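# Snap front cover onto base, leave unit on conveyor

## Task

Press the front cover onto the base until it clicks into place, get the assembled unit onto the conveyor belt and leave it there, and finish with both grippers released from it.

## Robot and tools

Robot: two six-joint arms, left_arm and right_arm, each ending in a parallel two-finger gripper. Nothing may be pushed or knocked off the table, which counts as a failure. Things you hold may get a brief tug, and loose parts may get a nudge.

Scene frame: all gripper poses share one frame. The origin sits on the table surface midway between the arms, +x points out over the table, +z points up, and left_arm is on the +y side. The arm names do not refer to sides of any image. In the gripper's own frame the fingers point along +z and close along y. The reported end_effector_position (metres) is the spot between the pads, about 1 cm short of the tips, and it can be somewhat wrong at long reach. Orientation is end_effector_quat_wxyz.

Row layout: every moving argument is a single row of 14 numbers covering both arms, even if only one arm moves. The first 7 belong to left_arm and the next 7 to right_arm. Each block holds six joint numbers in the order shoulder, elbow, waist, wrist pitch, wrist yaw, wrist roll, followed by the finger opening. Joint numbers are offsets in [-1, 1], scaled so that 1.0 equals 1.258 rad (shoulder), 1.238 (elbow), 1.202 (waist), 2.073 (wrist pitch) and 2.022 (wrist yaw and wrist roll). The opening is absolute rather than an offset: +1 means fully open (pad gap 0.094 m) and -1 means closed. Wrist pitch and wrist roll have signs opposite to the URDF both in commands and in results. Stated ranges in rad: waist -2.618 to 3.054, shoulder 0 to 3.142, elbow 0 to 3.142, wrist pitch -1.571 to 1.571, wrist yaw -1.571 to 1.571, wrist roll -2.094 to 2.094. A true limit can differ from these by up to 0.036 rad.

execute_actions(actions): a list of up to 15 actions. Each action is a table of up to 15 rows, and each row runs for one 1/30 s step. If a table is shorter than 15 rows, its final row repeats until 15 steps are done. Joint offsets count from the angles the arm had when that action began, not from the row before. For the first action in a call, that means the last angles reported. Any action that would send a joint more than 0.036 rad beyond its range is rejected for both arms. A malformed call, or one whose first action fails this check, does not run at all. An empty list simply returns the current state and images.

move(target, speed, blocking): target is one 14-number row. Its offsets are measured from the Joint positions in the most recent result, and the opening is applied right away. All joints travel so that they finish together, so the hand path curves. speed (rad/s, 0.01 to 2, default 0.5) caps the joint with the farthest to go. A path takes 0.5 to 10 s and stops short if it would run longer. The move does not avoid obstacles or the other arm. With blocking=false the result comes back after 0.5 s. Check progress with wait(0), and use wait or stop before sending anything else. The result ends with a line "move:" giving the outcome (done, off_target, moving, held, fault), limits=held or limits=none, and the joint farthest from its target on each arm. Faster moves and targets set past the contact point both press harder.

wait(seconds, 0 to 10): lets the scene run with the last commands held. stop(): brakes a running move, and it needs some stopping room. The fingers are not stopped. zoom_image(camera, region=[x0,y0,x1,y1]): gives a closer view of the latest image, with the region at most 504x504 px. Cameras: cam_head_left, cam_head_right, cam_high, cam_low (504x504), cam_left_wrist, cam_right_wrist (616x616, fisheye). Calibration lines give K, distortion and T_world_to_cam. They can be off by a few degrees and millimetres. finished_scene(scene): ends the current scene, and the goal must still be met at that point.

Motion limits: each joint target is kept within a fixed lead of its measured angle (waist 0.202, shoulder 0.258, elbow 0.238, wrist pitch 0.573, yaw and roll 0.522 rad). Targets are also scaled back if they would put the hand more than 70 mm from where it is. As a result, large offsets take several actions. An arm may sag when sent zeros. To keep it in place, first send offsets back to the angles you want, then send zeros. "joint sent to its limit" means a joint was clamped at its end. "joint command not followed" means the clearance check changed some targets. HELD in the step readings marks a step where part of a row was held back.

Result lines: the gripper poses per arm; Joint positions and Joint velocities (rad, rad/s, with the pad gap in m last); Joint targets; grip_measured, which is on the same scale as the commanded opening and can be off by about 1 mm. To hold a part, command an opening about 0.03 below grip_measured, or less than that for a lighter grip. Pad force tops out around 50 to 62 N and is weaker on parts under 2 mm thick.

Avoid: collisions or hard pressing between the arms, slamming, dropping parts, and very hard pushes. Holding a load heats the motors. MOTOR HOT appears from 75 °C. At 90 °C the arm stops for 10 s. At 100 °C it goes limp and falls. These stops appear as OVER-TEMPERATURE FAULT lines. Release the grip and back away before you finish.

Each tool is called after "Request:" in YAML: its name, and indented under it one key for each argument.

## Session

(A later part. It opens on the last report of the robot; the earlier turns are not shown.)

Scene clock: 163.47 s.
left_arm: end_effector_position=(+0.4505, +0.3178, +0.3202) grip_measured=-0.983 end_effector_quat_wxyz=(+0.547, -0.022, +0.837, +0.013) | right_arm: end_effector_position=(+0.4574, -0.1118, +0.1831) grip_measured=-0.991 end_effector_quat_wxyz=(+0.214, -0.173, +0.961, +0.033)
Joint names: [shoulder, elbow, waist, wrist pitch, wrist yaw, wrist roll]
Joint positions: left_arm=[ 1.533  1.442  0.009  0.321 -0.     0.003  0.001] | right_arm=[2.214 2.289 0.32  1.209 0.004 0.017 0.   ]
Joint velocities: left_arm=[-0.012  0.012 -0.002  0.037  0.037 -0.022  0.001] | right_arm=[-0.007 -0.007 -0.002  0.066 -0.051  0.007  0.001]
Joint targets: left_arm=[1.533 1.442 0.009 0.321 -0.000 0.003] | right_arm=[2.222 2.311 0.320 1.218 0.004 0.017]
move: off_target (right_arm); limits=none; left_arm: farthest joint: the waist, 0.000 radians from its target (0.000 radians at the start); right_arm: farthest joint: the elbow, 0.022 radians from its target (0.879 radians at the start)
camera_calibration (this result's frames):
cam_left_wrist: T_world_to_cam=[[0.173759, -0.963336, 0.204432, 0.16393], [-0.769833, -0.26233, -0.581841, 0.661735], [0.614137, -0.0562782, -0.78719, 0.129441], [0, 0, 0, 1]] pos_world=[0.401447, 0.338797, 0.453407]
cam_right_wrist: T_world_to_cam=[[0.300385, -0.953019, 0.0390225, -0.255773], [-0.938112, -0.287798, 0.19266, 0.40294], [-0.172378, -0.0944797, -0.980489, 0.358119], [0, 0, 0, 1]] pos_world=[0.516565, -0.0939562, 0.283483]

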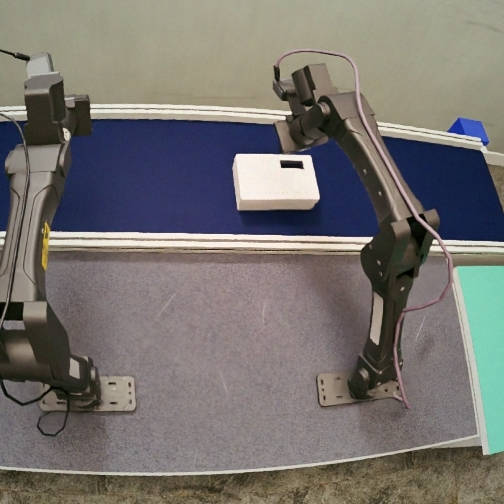

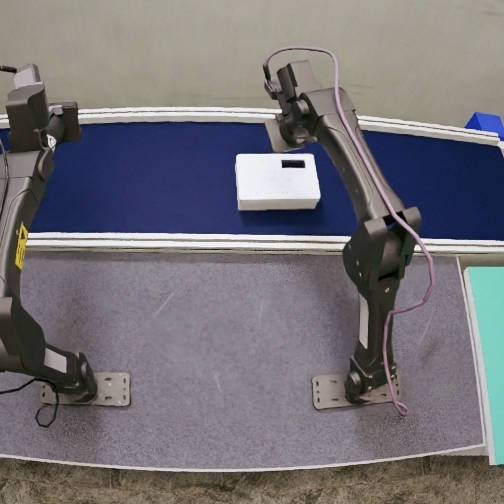

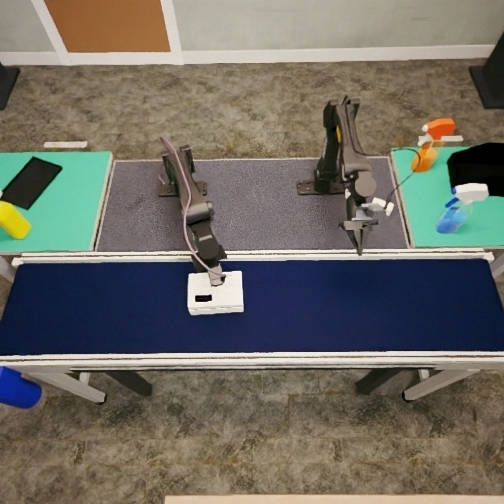

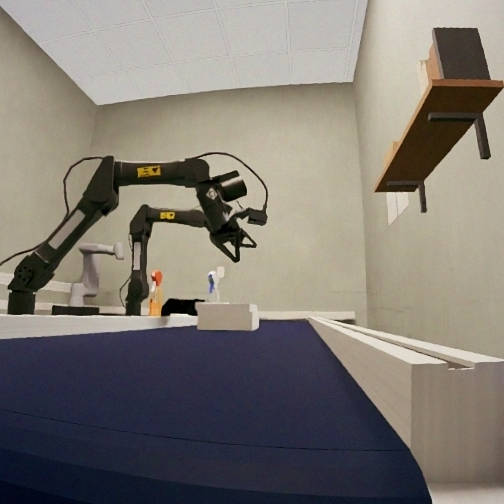

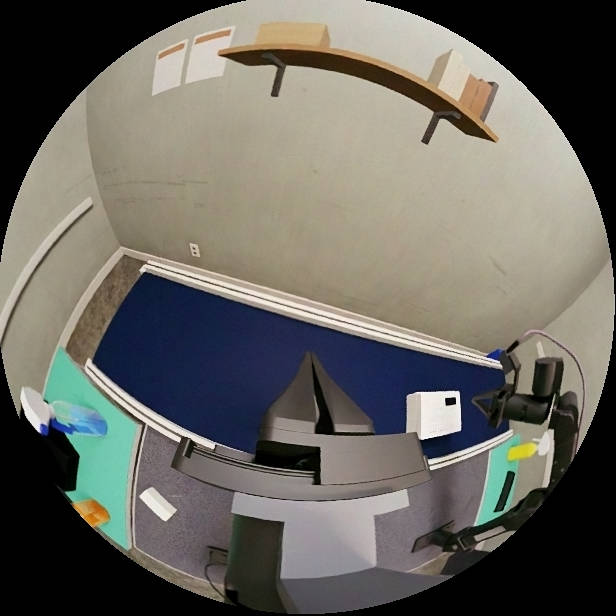

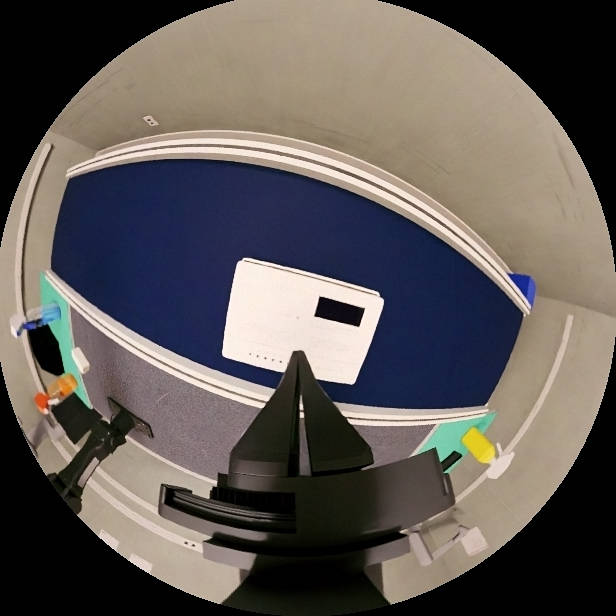

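Request:
move:
  target: [0,0,0,0,0,0,-1,-0.48,-0.7,0.035,-0.43,0,0,-1]
  speed: 0.7

Request:
move:
  target: [0,0,0,0,0,0,-1,-0.1,-0.84,0,-0.7,0,0,-1]
  speed: 0.9

Request:
move:
  target: [0,0,0,0,0,0,-1,0.29,0,0,0,0,0,-1]
  speed: 0.25

Request:
zoom_image:
  camera: "cam_low"
  region: [150,240,290,340]

Scene clock: 182.90 s.
left_arm: end_effector_position=(+0.4505, +0.3178, +0.3202) grip_measured=-0.983 end_effector_quat_wxyz=(+0.547, -0.022, +0.837, +0.013) | right_arm: end_effector_position=(+0.4329, -0.1028, +0.2702) grip_measured=-0.991 end_effector_quat_wxyz=(+0.495, -0.167, +0.849, +0.087)
Joint names: [shoulder, elbow, waist, wrist pitch, wrist yaw, wrist roll]
Joint positions: left_arm=[ 1.533  1.442  0.009  0.321 -0.     0.003  0.001] | right_arm=[1.63  1.435 0.353 0.323 0.004 0.017 0.   ]
Joint velocities: left_arm=[ 0.007 -0.002  0.007  0.051  0.037 -0.007 -0.   ] | right_arm=[-0.002 -0.002 -0.002  0.022  0.022  0.022 -0.   ]
Joint targets: left_arm=[1.533 1.442 0.009 0.321 -0.000 0.003] | right_arm=[1.610 1.423 0.362 0.317 0.004 0.017]
move: done; limits=none; left_arm: farthest joint: the waist, 0.000 radians from its target (0.000 radians at the start); right_arm: farthest joint: the shoulder, 0.020 radians from its target (0.604 radians at the start)
camera_calibration (this result's frames):
cam_left_wrist: T_world_to_cam=[[0.173759, -0.963336, 0.204432, 0.16393], [-0.769833, -0.26233, -0.581841, 0.661735], [0.614137, -0.0562782, -0.78719, 0.129441], [0, 0, 0, 1]] pos_world=[0.401447, 0.338797, 0.453407]
cam_right_wrist: T_world_to_cam=[[0.316836, -0.948408, 0.0117385, -0.242463], [-0.864315, -0.293795, -0.40822, 0.49566], [0.390608, 0.119193, -0.912808, 0.200162], [0, 0, 0, 1]] pos_world=[0.427043, -0.10819, 0.387894]

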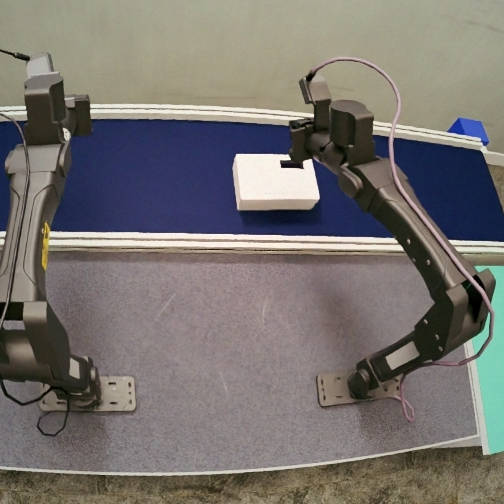

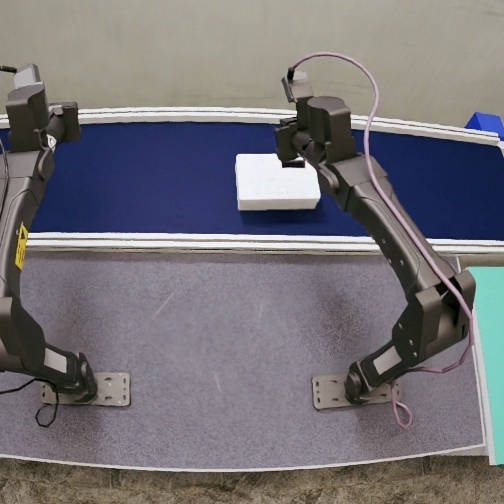

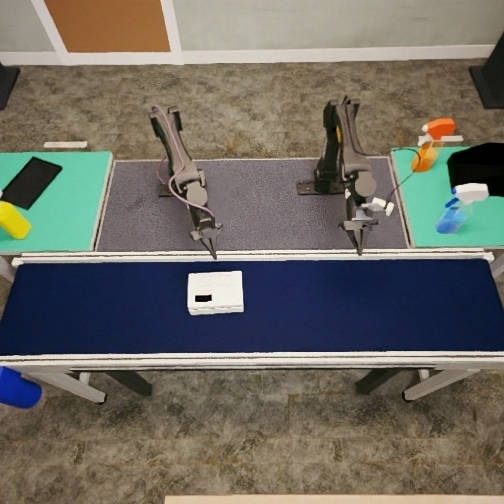

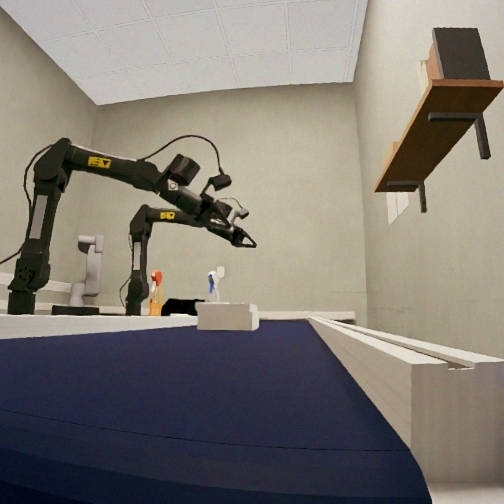

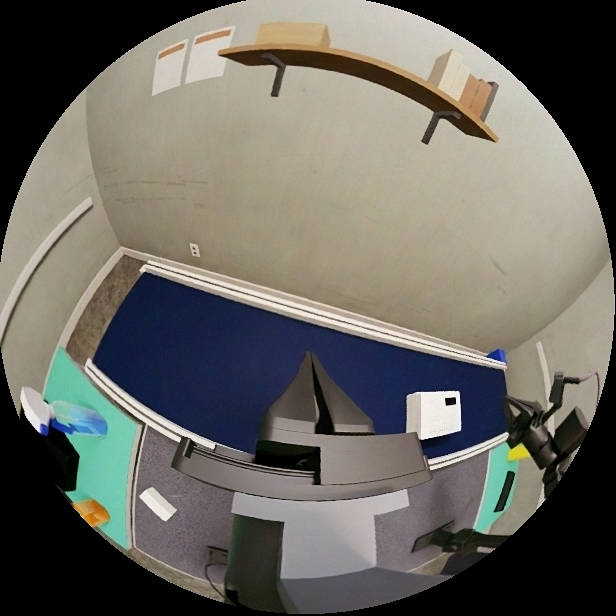

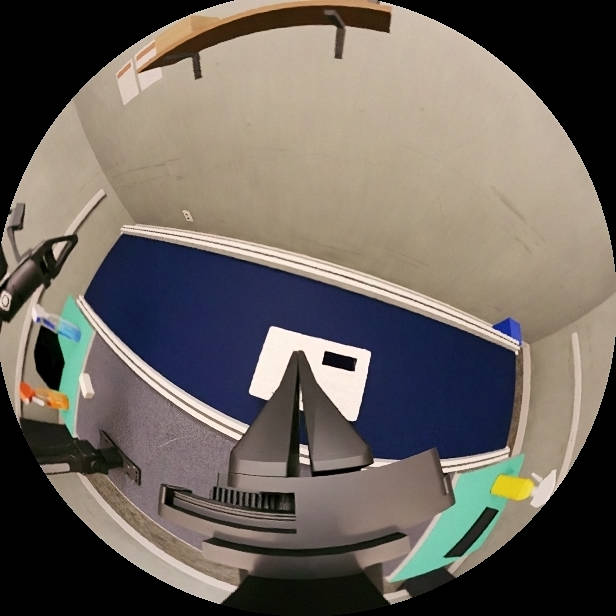

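Scene clock: 185.40 s.
left_arm: end_effector_position=(+0.4505, +0.3178, +0.3202) grip_measured=-0.983 end_effector_quat_wxyz=(+0.547, -0.022, +0.837, +0.013) | right_arm: end_effector_position=(+0.3527, -0.1342, +0.1890) grip_measured=-0.991 end_effector_quat_wxyz=(+0.698, -0.135, +0.692, +0.124)
Joint names: [shoulder, elbow, waist, wrist pitch, wrist yaw, wrist roll]
Joint positions: left_arm=[ 1.533  1.442  0.009  0.321 -0.     0.003  0.001] | right_arm=[ 1.526  0.405  0.353 -1.125  0.004  0.017  0.   ]
Joint velocities: left_arm=[-0.012  0.002 -0.007  0.007 -0.022  0.022 -0.   ] | right_arm=[-0.002 -0.002 -0.007 -0.007 -0.022  0.007  0.001]
Joint targets: left_arm=[1.533 1.442 0.009 0.321 -0.000 0.003] | right_arm=[1.504 0.395 0.353 -1.128 0.004 0.017]
move: off_target (right_arm); limits=none; left_arm: farthest joint: the waist, 0.000 radians from its target (0.000 radians at the start); right_arm: farthest joint: the shoulder, 0.021 radians from its target (0.126 radians at the start)
camera_calibration (this result's frames):
cam_left_wrist: T_world_to_cam=[[0.173759, -0.963336, 0.204432, 0.16393], [-0.769833, -0.26233, -0.581841, 0.661735], [0.614137, -0.0562782, -0.78719, 0.129441], [0, 0, 0, 1]] pos_world=[0.401447, 0.338797, 0.453407]
cam_right_wrist: T_world_to_cam=[[0.317727, -0.948059, -0.0153148, -0.241059], [-0.560969, -0.174929, -0.809143, 0.36866], [0.764436, 0.265678, -0.587412, -0.0126284], [0, 0, 0, 1]] pos_world=[0.293052, -0.160694, 0.287189]

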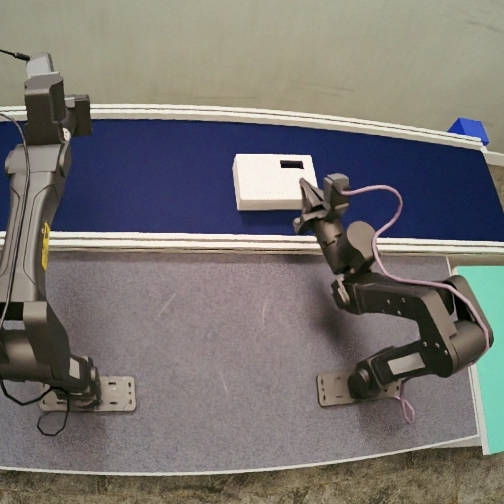

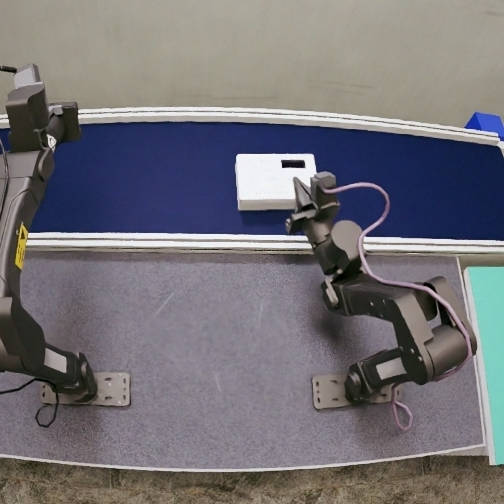

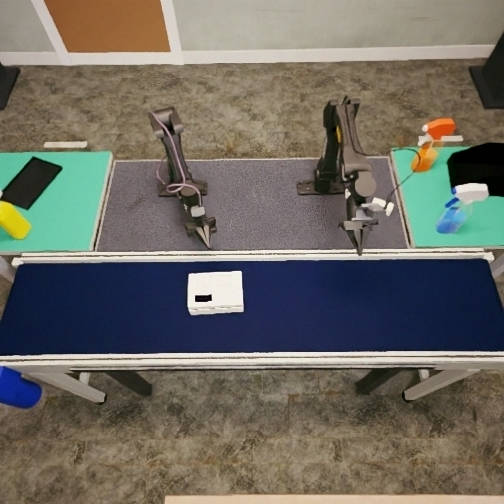

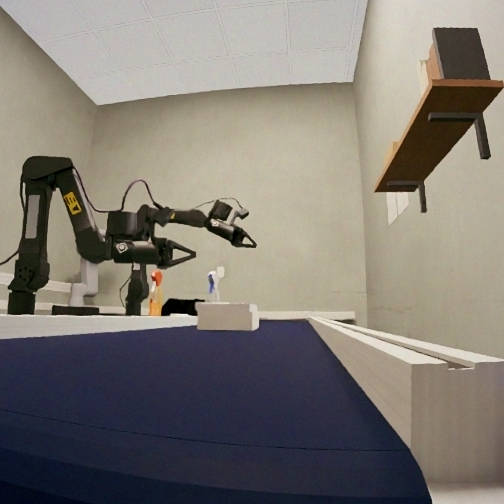

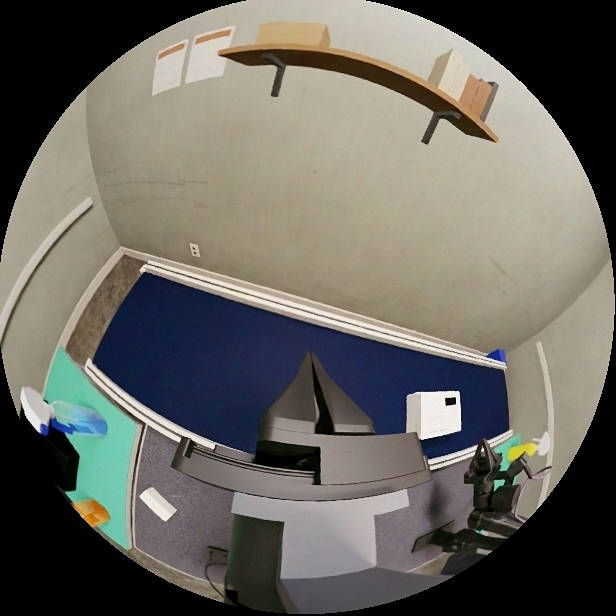

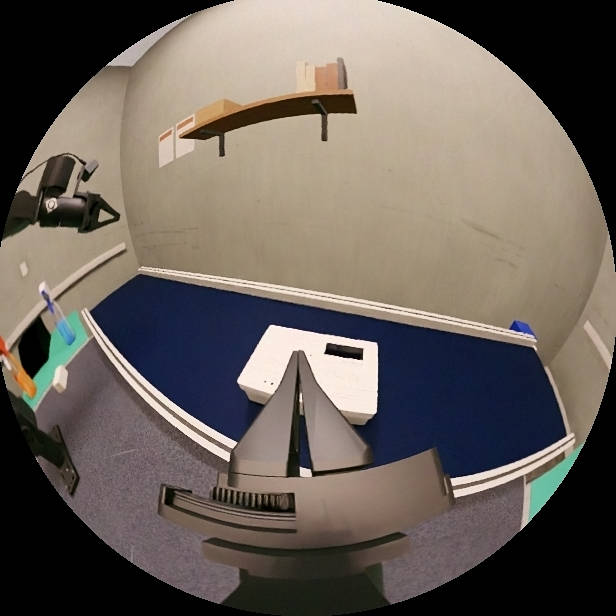

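Scene clock: 187.23 s.
left_arm: end_effector_position=(+0.4505, +0.3178, +0.3202) grip_measured=-0.983 end_effector_quat_wxyz=(+0.547, -0.022, +0.837, +0.013) | right_arm: end_effector_position=(+0.3529, -0.1341, +0.0488) grip_measured=-0.991 end_effector_quat_wxyz=(+0.567, -0.157, +0.802, +0.101)
Joint names: [shoulder, elbow, waist, wrist pitch, wrist yaw, wrist roll]
Joint positions: left_arm=[ 1.533  1.442  0.009  0.321 -0.     0.003  0.001] | right_arm=[ 1.877  0.405  0.353 -1.129  0.004  0.017  0.   ]
Joint velocities: left_arm=[ 0.002 -0.012 -0.007  0.11   0.051 -0.007 -0.001] | right_arm=[-0.032  0.017 -0.007 -0.037  0.081  0.007 -0.001]
Joint targets: left_arm=[1.533 1.442 0.009 0.321 -0.000 0.003] | right_arm=[1.890 0.405 0.353 -1.125 0.004 0.017]
move: done; limits=none; left_arm: farthest joint: the waist, 0.000 radians from its target (0.000 radians at the start); right_arm: farthest joint: the shoulder, 0.014 radians from its target (0.365 radians at the start)
camera_calibration (this result's frames):
cam_left_wrist: T_world_to_cam=[[0.173759, -0.963336, 0.204432, 0.16393], [-0.769833, -0.26233, -0.581841, 0.661735], [0.614137, -0.0562782, -0.78719, 0.129441], [0, 0, 0, 1]] pos_world=[0.401447, 0.338797, 0.453407]
cam_right_wrist: T_world_to_cam=[[0.315657, -0.94887, 0.00265103, -0.243451], [-0.784921, -0.262685, -0.561155, 0.310509], [0.533159, 0.175052, -0.827706, -0.0139638], [0, 0, 0, 1]] pos_world=[0.328017, -0.146993, 0.163331]

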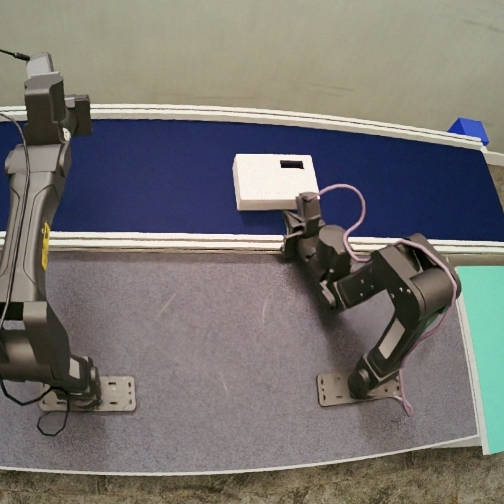

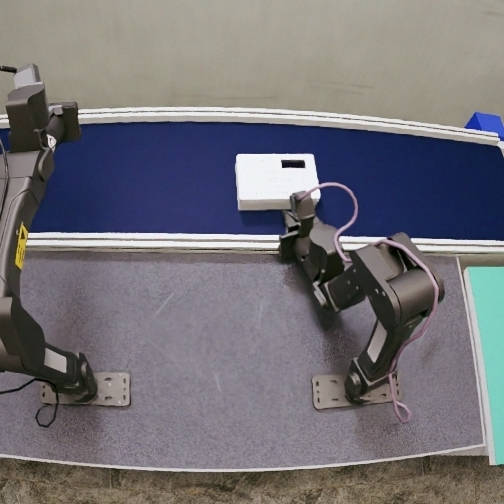

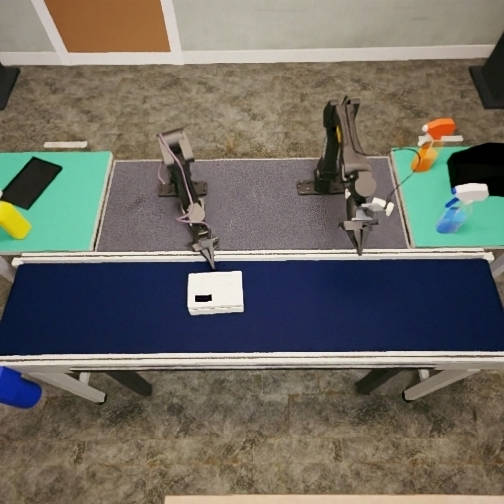

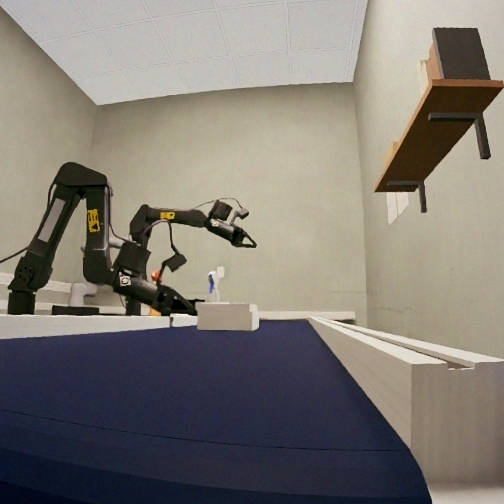

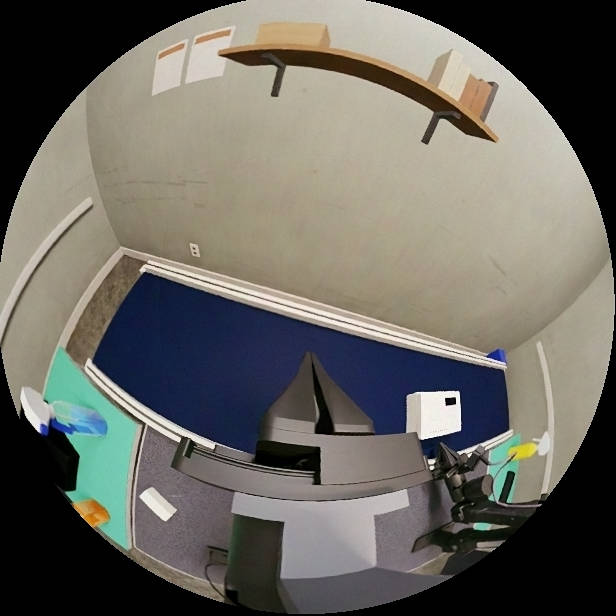

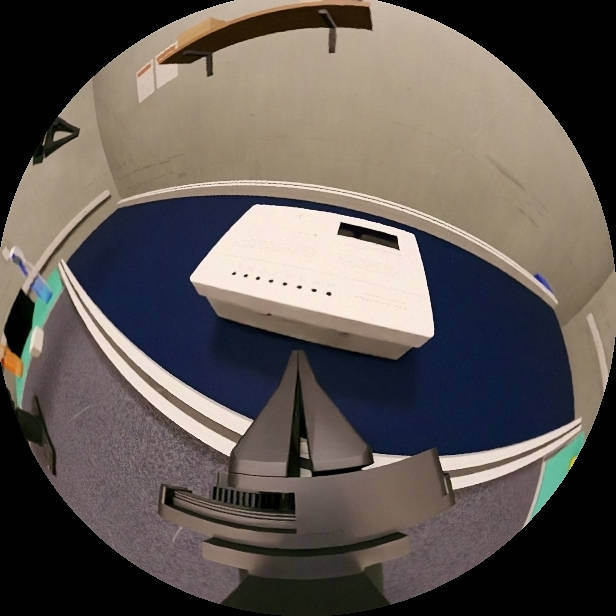

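Region (150, 240, 290, 340) of cam_low's 504x504 image, scaled by 3.600, with more detail than that image has; it fills the top 360 rows of this view, and the rest is white.

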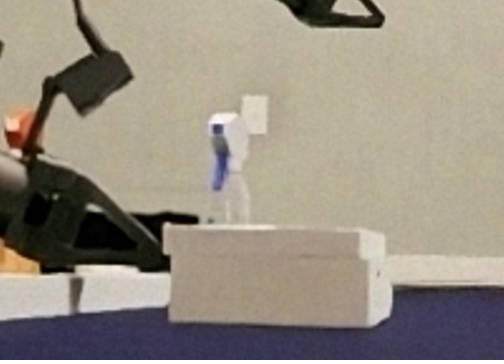

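Request:
execute_actions:
  actions: []

Request:
move:
  target: [0,0,0,0,0,0,-1,0.064,0.097,0,0,0,0,-1]
  speed: 0.1

Request:
zoom_image:
  camera: "cam_low"
  region: [160,270,280,350]

Scene clock: 206.20 s.
left_arm: end_effector_position=(+0.4505, +0.3178, +0.3202) grip_measured=-0.983 end_effector_quat_wxyz=(+0.547, -0.022, +0.837, +0.013) | right_arm: end_effector_position=(+0.3529, -0.1341, +0.0488) grip_measured=-0.991 end_effector_quat_wxyz=(+0.567, -0.157, +0.802, +0.101)
Joint names: [shoulder, elbow, waist, wrist pitch, wrist yaw, wrist roll]
Joint positions: left_arm=[ 1.533  1.442  0.009  0.321 -0.     0.003  0.001] | right_arm=[ 1.877  0.405  0.353 -1.129  0.004  0.017  0.   ]
Joint velocities: left_arm=[ 0.002 -0.002 -0.012  0.022 -0.022  0.154  0.001] | right_arm=[-0.007  0.017 -0.027 -0.007 -0.095  0.037  0.   ]
Joint targets: left_arm=[1.533 1.442 0.009 0.321 -0.000 0.003] | right_arm=[1.890 0.405 0.353 -1.125 0.004 0.017]
camera_calibration (this result's frames):
cam_left_wrist: T_world_to_cam=[[0.173759, -0.963336, 0.204432, 0.16393], [-0.769833, -0.26233, -0.581841, 0.661735], [0.614137, -0.0562782, -0.78719, 0.129441], [0, 0, 0, 1]] pos_world=[0.401447, 0.338797, 0.453407]
cam_right_wrist: T_world_to_cam=[[0.315657, -0.94887, 0.00265103, -0.243451], [-0.784921, -0.262685, -0.561155, 0.310509], [0.533159, 0.175052, -0.827706, -0.0139638], [0, 0, 0, 1]] pos_world=[0.328017, -0.146993, 0.163331]

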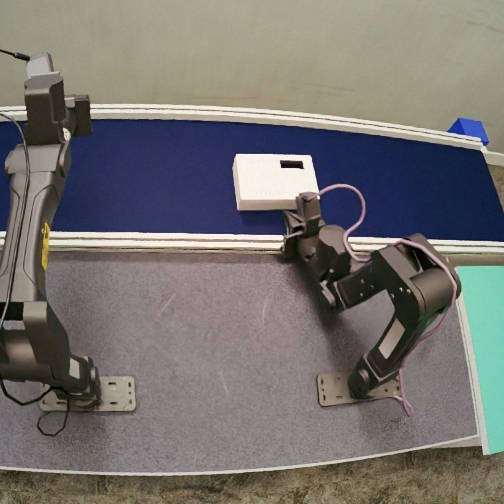

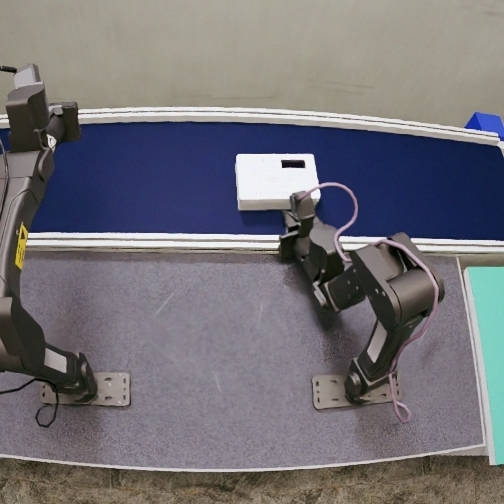

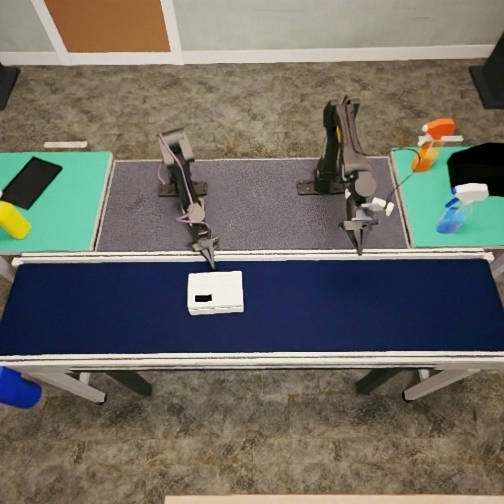

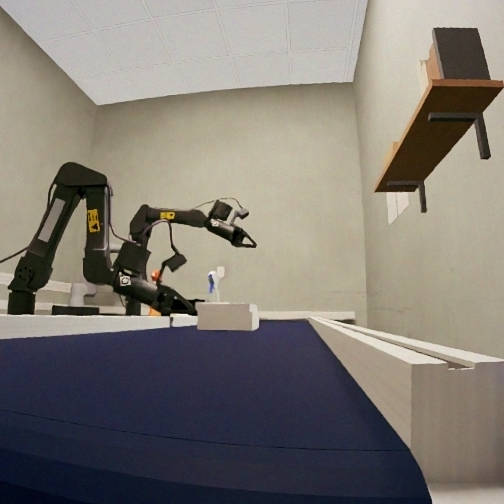

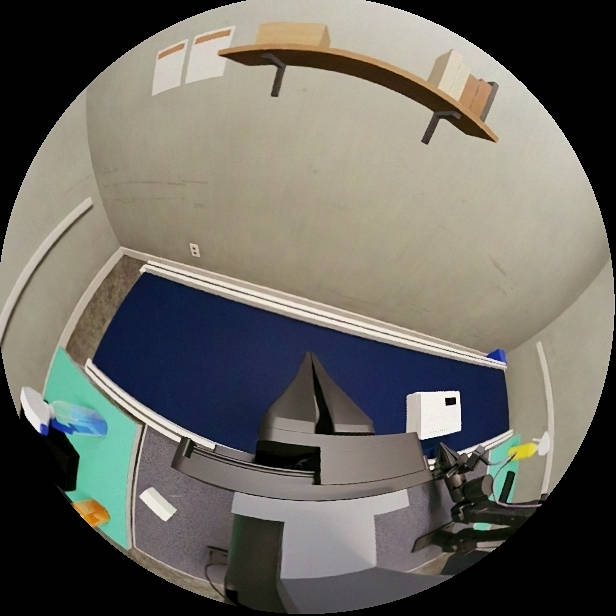

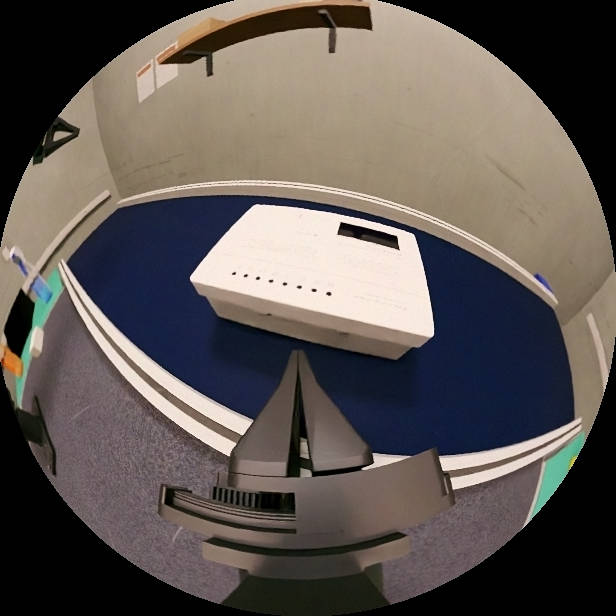

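Scene clock: 207.70 s.
left_arm: end_effector_position=(+0.4505, +0.3178, +0.3202) grip_measured=-0.983 end_effector_quat_wxyz=(+0.547, -0.022, +0.837, +0.013) | right_arm: end_effector_position=(+0.3777, -0.1244, +0.0538) grip_measured=-0.991 end_effector_quat_wxyz=(+0.580, -0.155, +0.793, +0.103)
Joint names: [shoulder, elbow, waist, wrist pitch, wrist yaw, wrist roll]
Joint positions: left_arm=[ 1.533  1.442  0.009  0.321 -0.     0.003  0.001] | right_arm=[ 1.942  0.503  0.353 -1.129  0.004  0.017  0.   ]
Joint velocities: left_arm=[ 0.007  0.002 -0.002  0.007 -0.007 -0.037 -0.001] | right_arm=[ 0.002  0.012 -0.002  0.095  0.007 -0.037  0.   ]
Joint targets: left_arm=[1.533 1.442 0.009 0.321 -0.000 0.003] | right_arm=[1.958 0.525 0.353 -1.129 0.004 0.017]
move: off_target (right_arm); limits=none; left_arm: farthest joint: the waist, 0.000 radians from its target (0.000 radians at the start); right_arm: farthest joint: the elbow, 0.022 radians from its target (0.120 radians at the start)
camera_calibration (this result's frames):
cam_left_wrist: T_world_to_cam=[[0.173759, -0.963336, 0.204432, 0.16393], [-0.769833, -0.26233, -0.581841, 0.661735], [0.614137, -0.0562782, -0.78719, 0.129441], [0, 0, 0, 1]] pos_world=[0.401447, 0.338797, 0.453407]
cam_right_wrist: T_world_to_cam=[[0.315602, -0.948891, 0.000914572, -0.24196], [-0.767161, -0.255725, -0.588276, 0.330976], [0.558444, 0.18496, -0.808659, -0.0340683], [0, 0, 0, 1]] pos_world=[0.3493, -0.138653, 0.167377]

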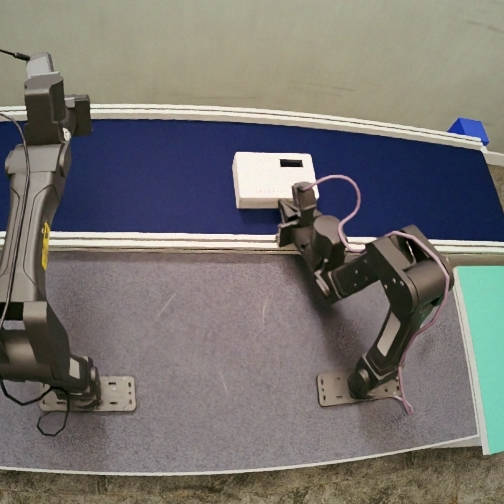

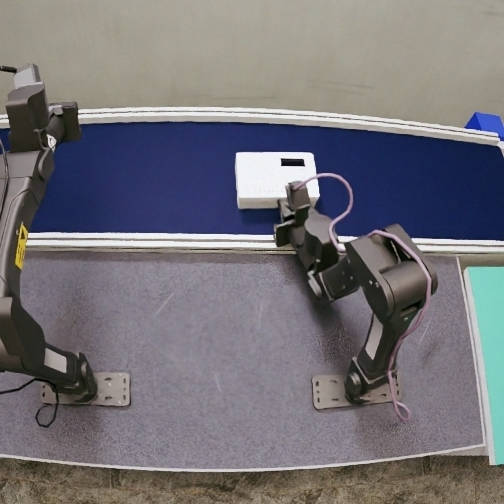

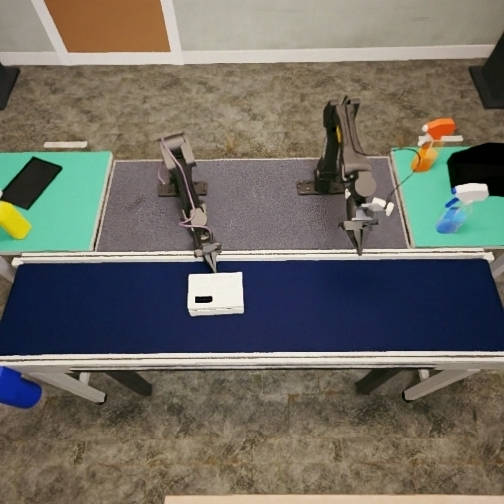

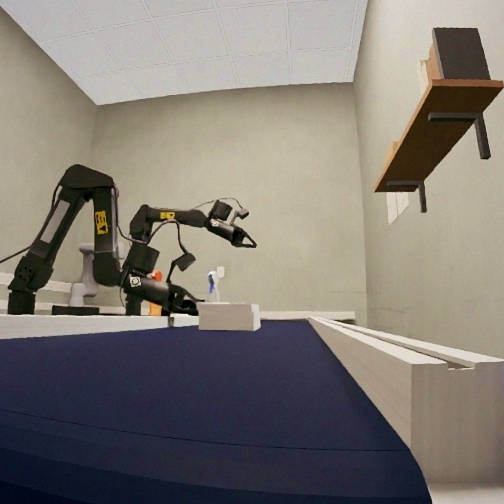

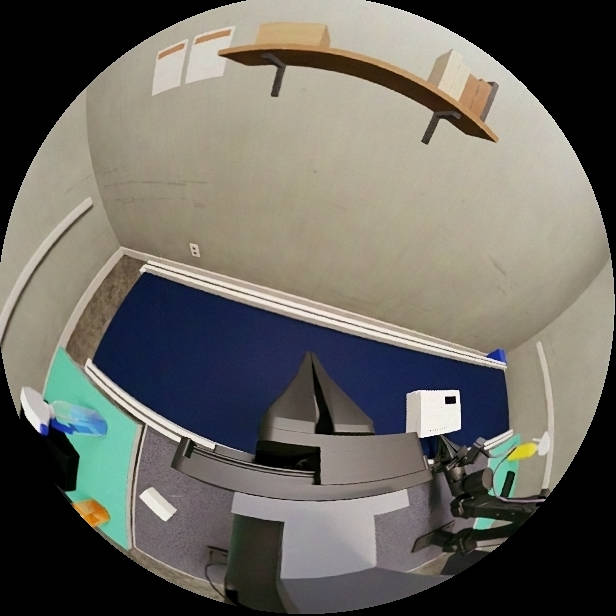

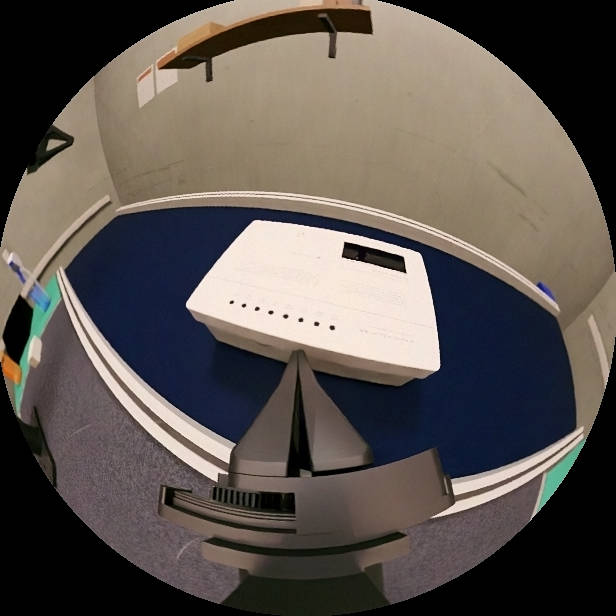

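Region (160, 270, 280, 350) of cam_low's 504x504 image, scaled by 4.200, with more detail than that image has.

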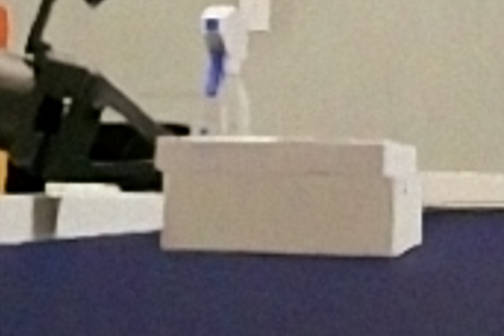

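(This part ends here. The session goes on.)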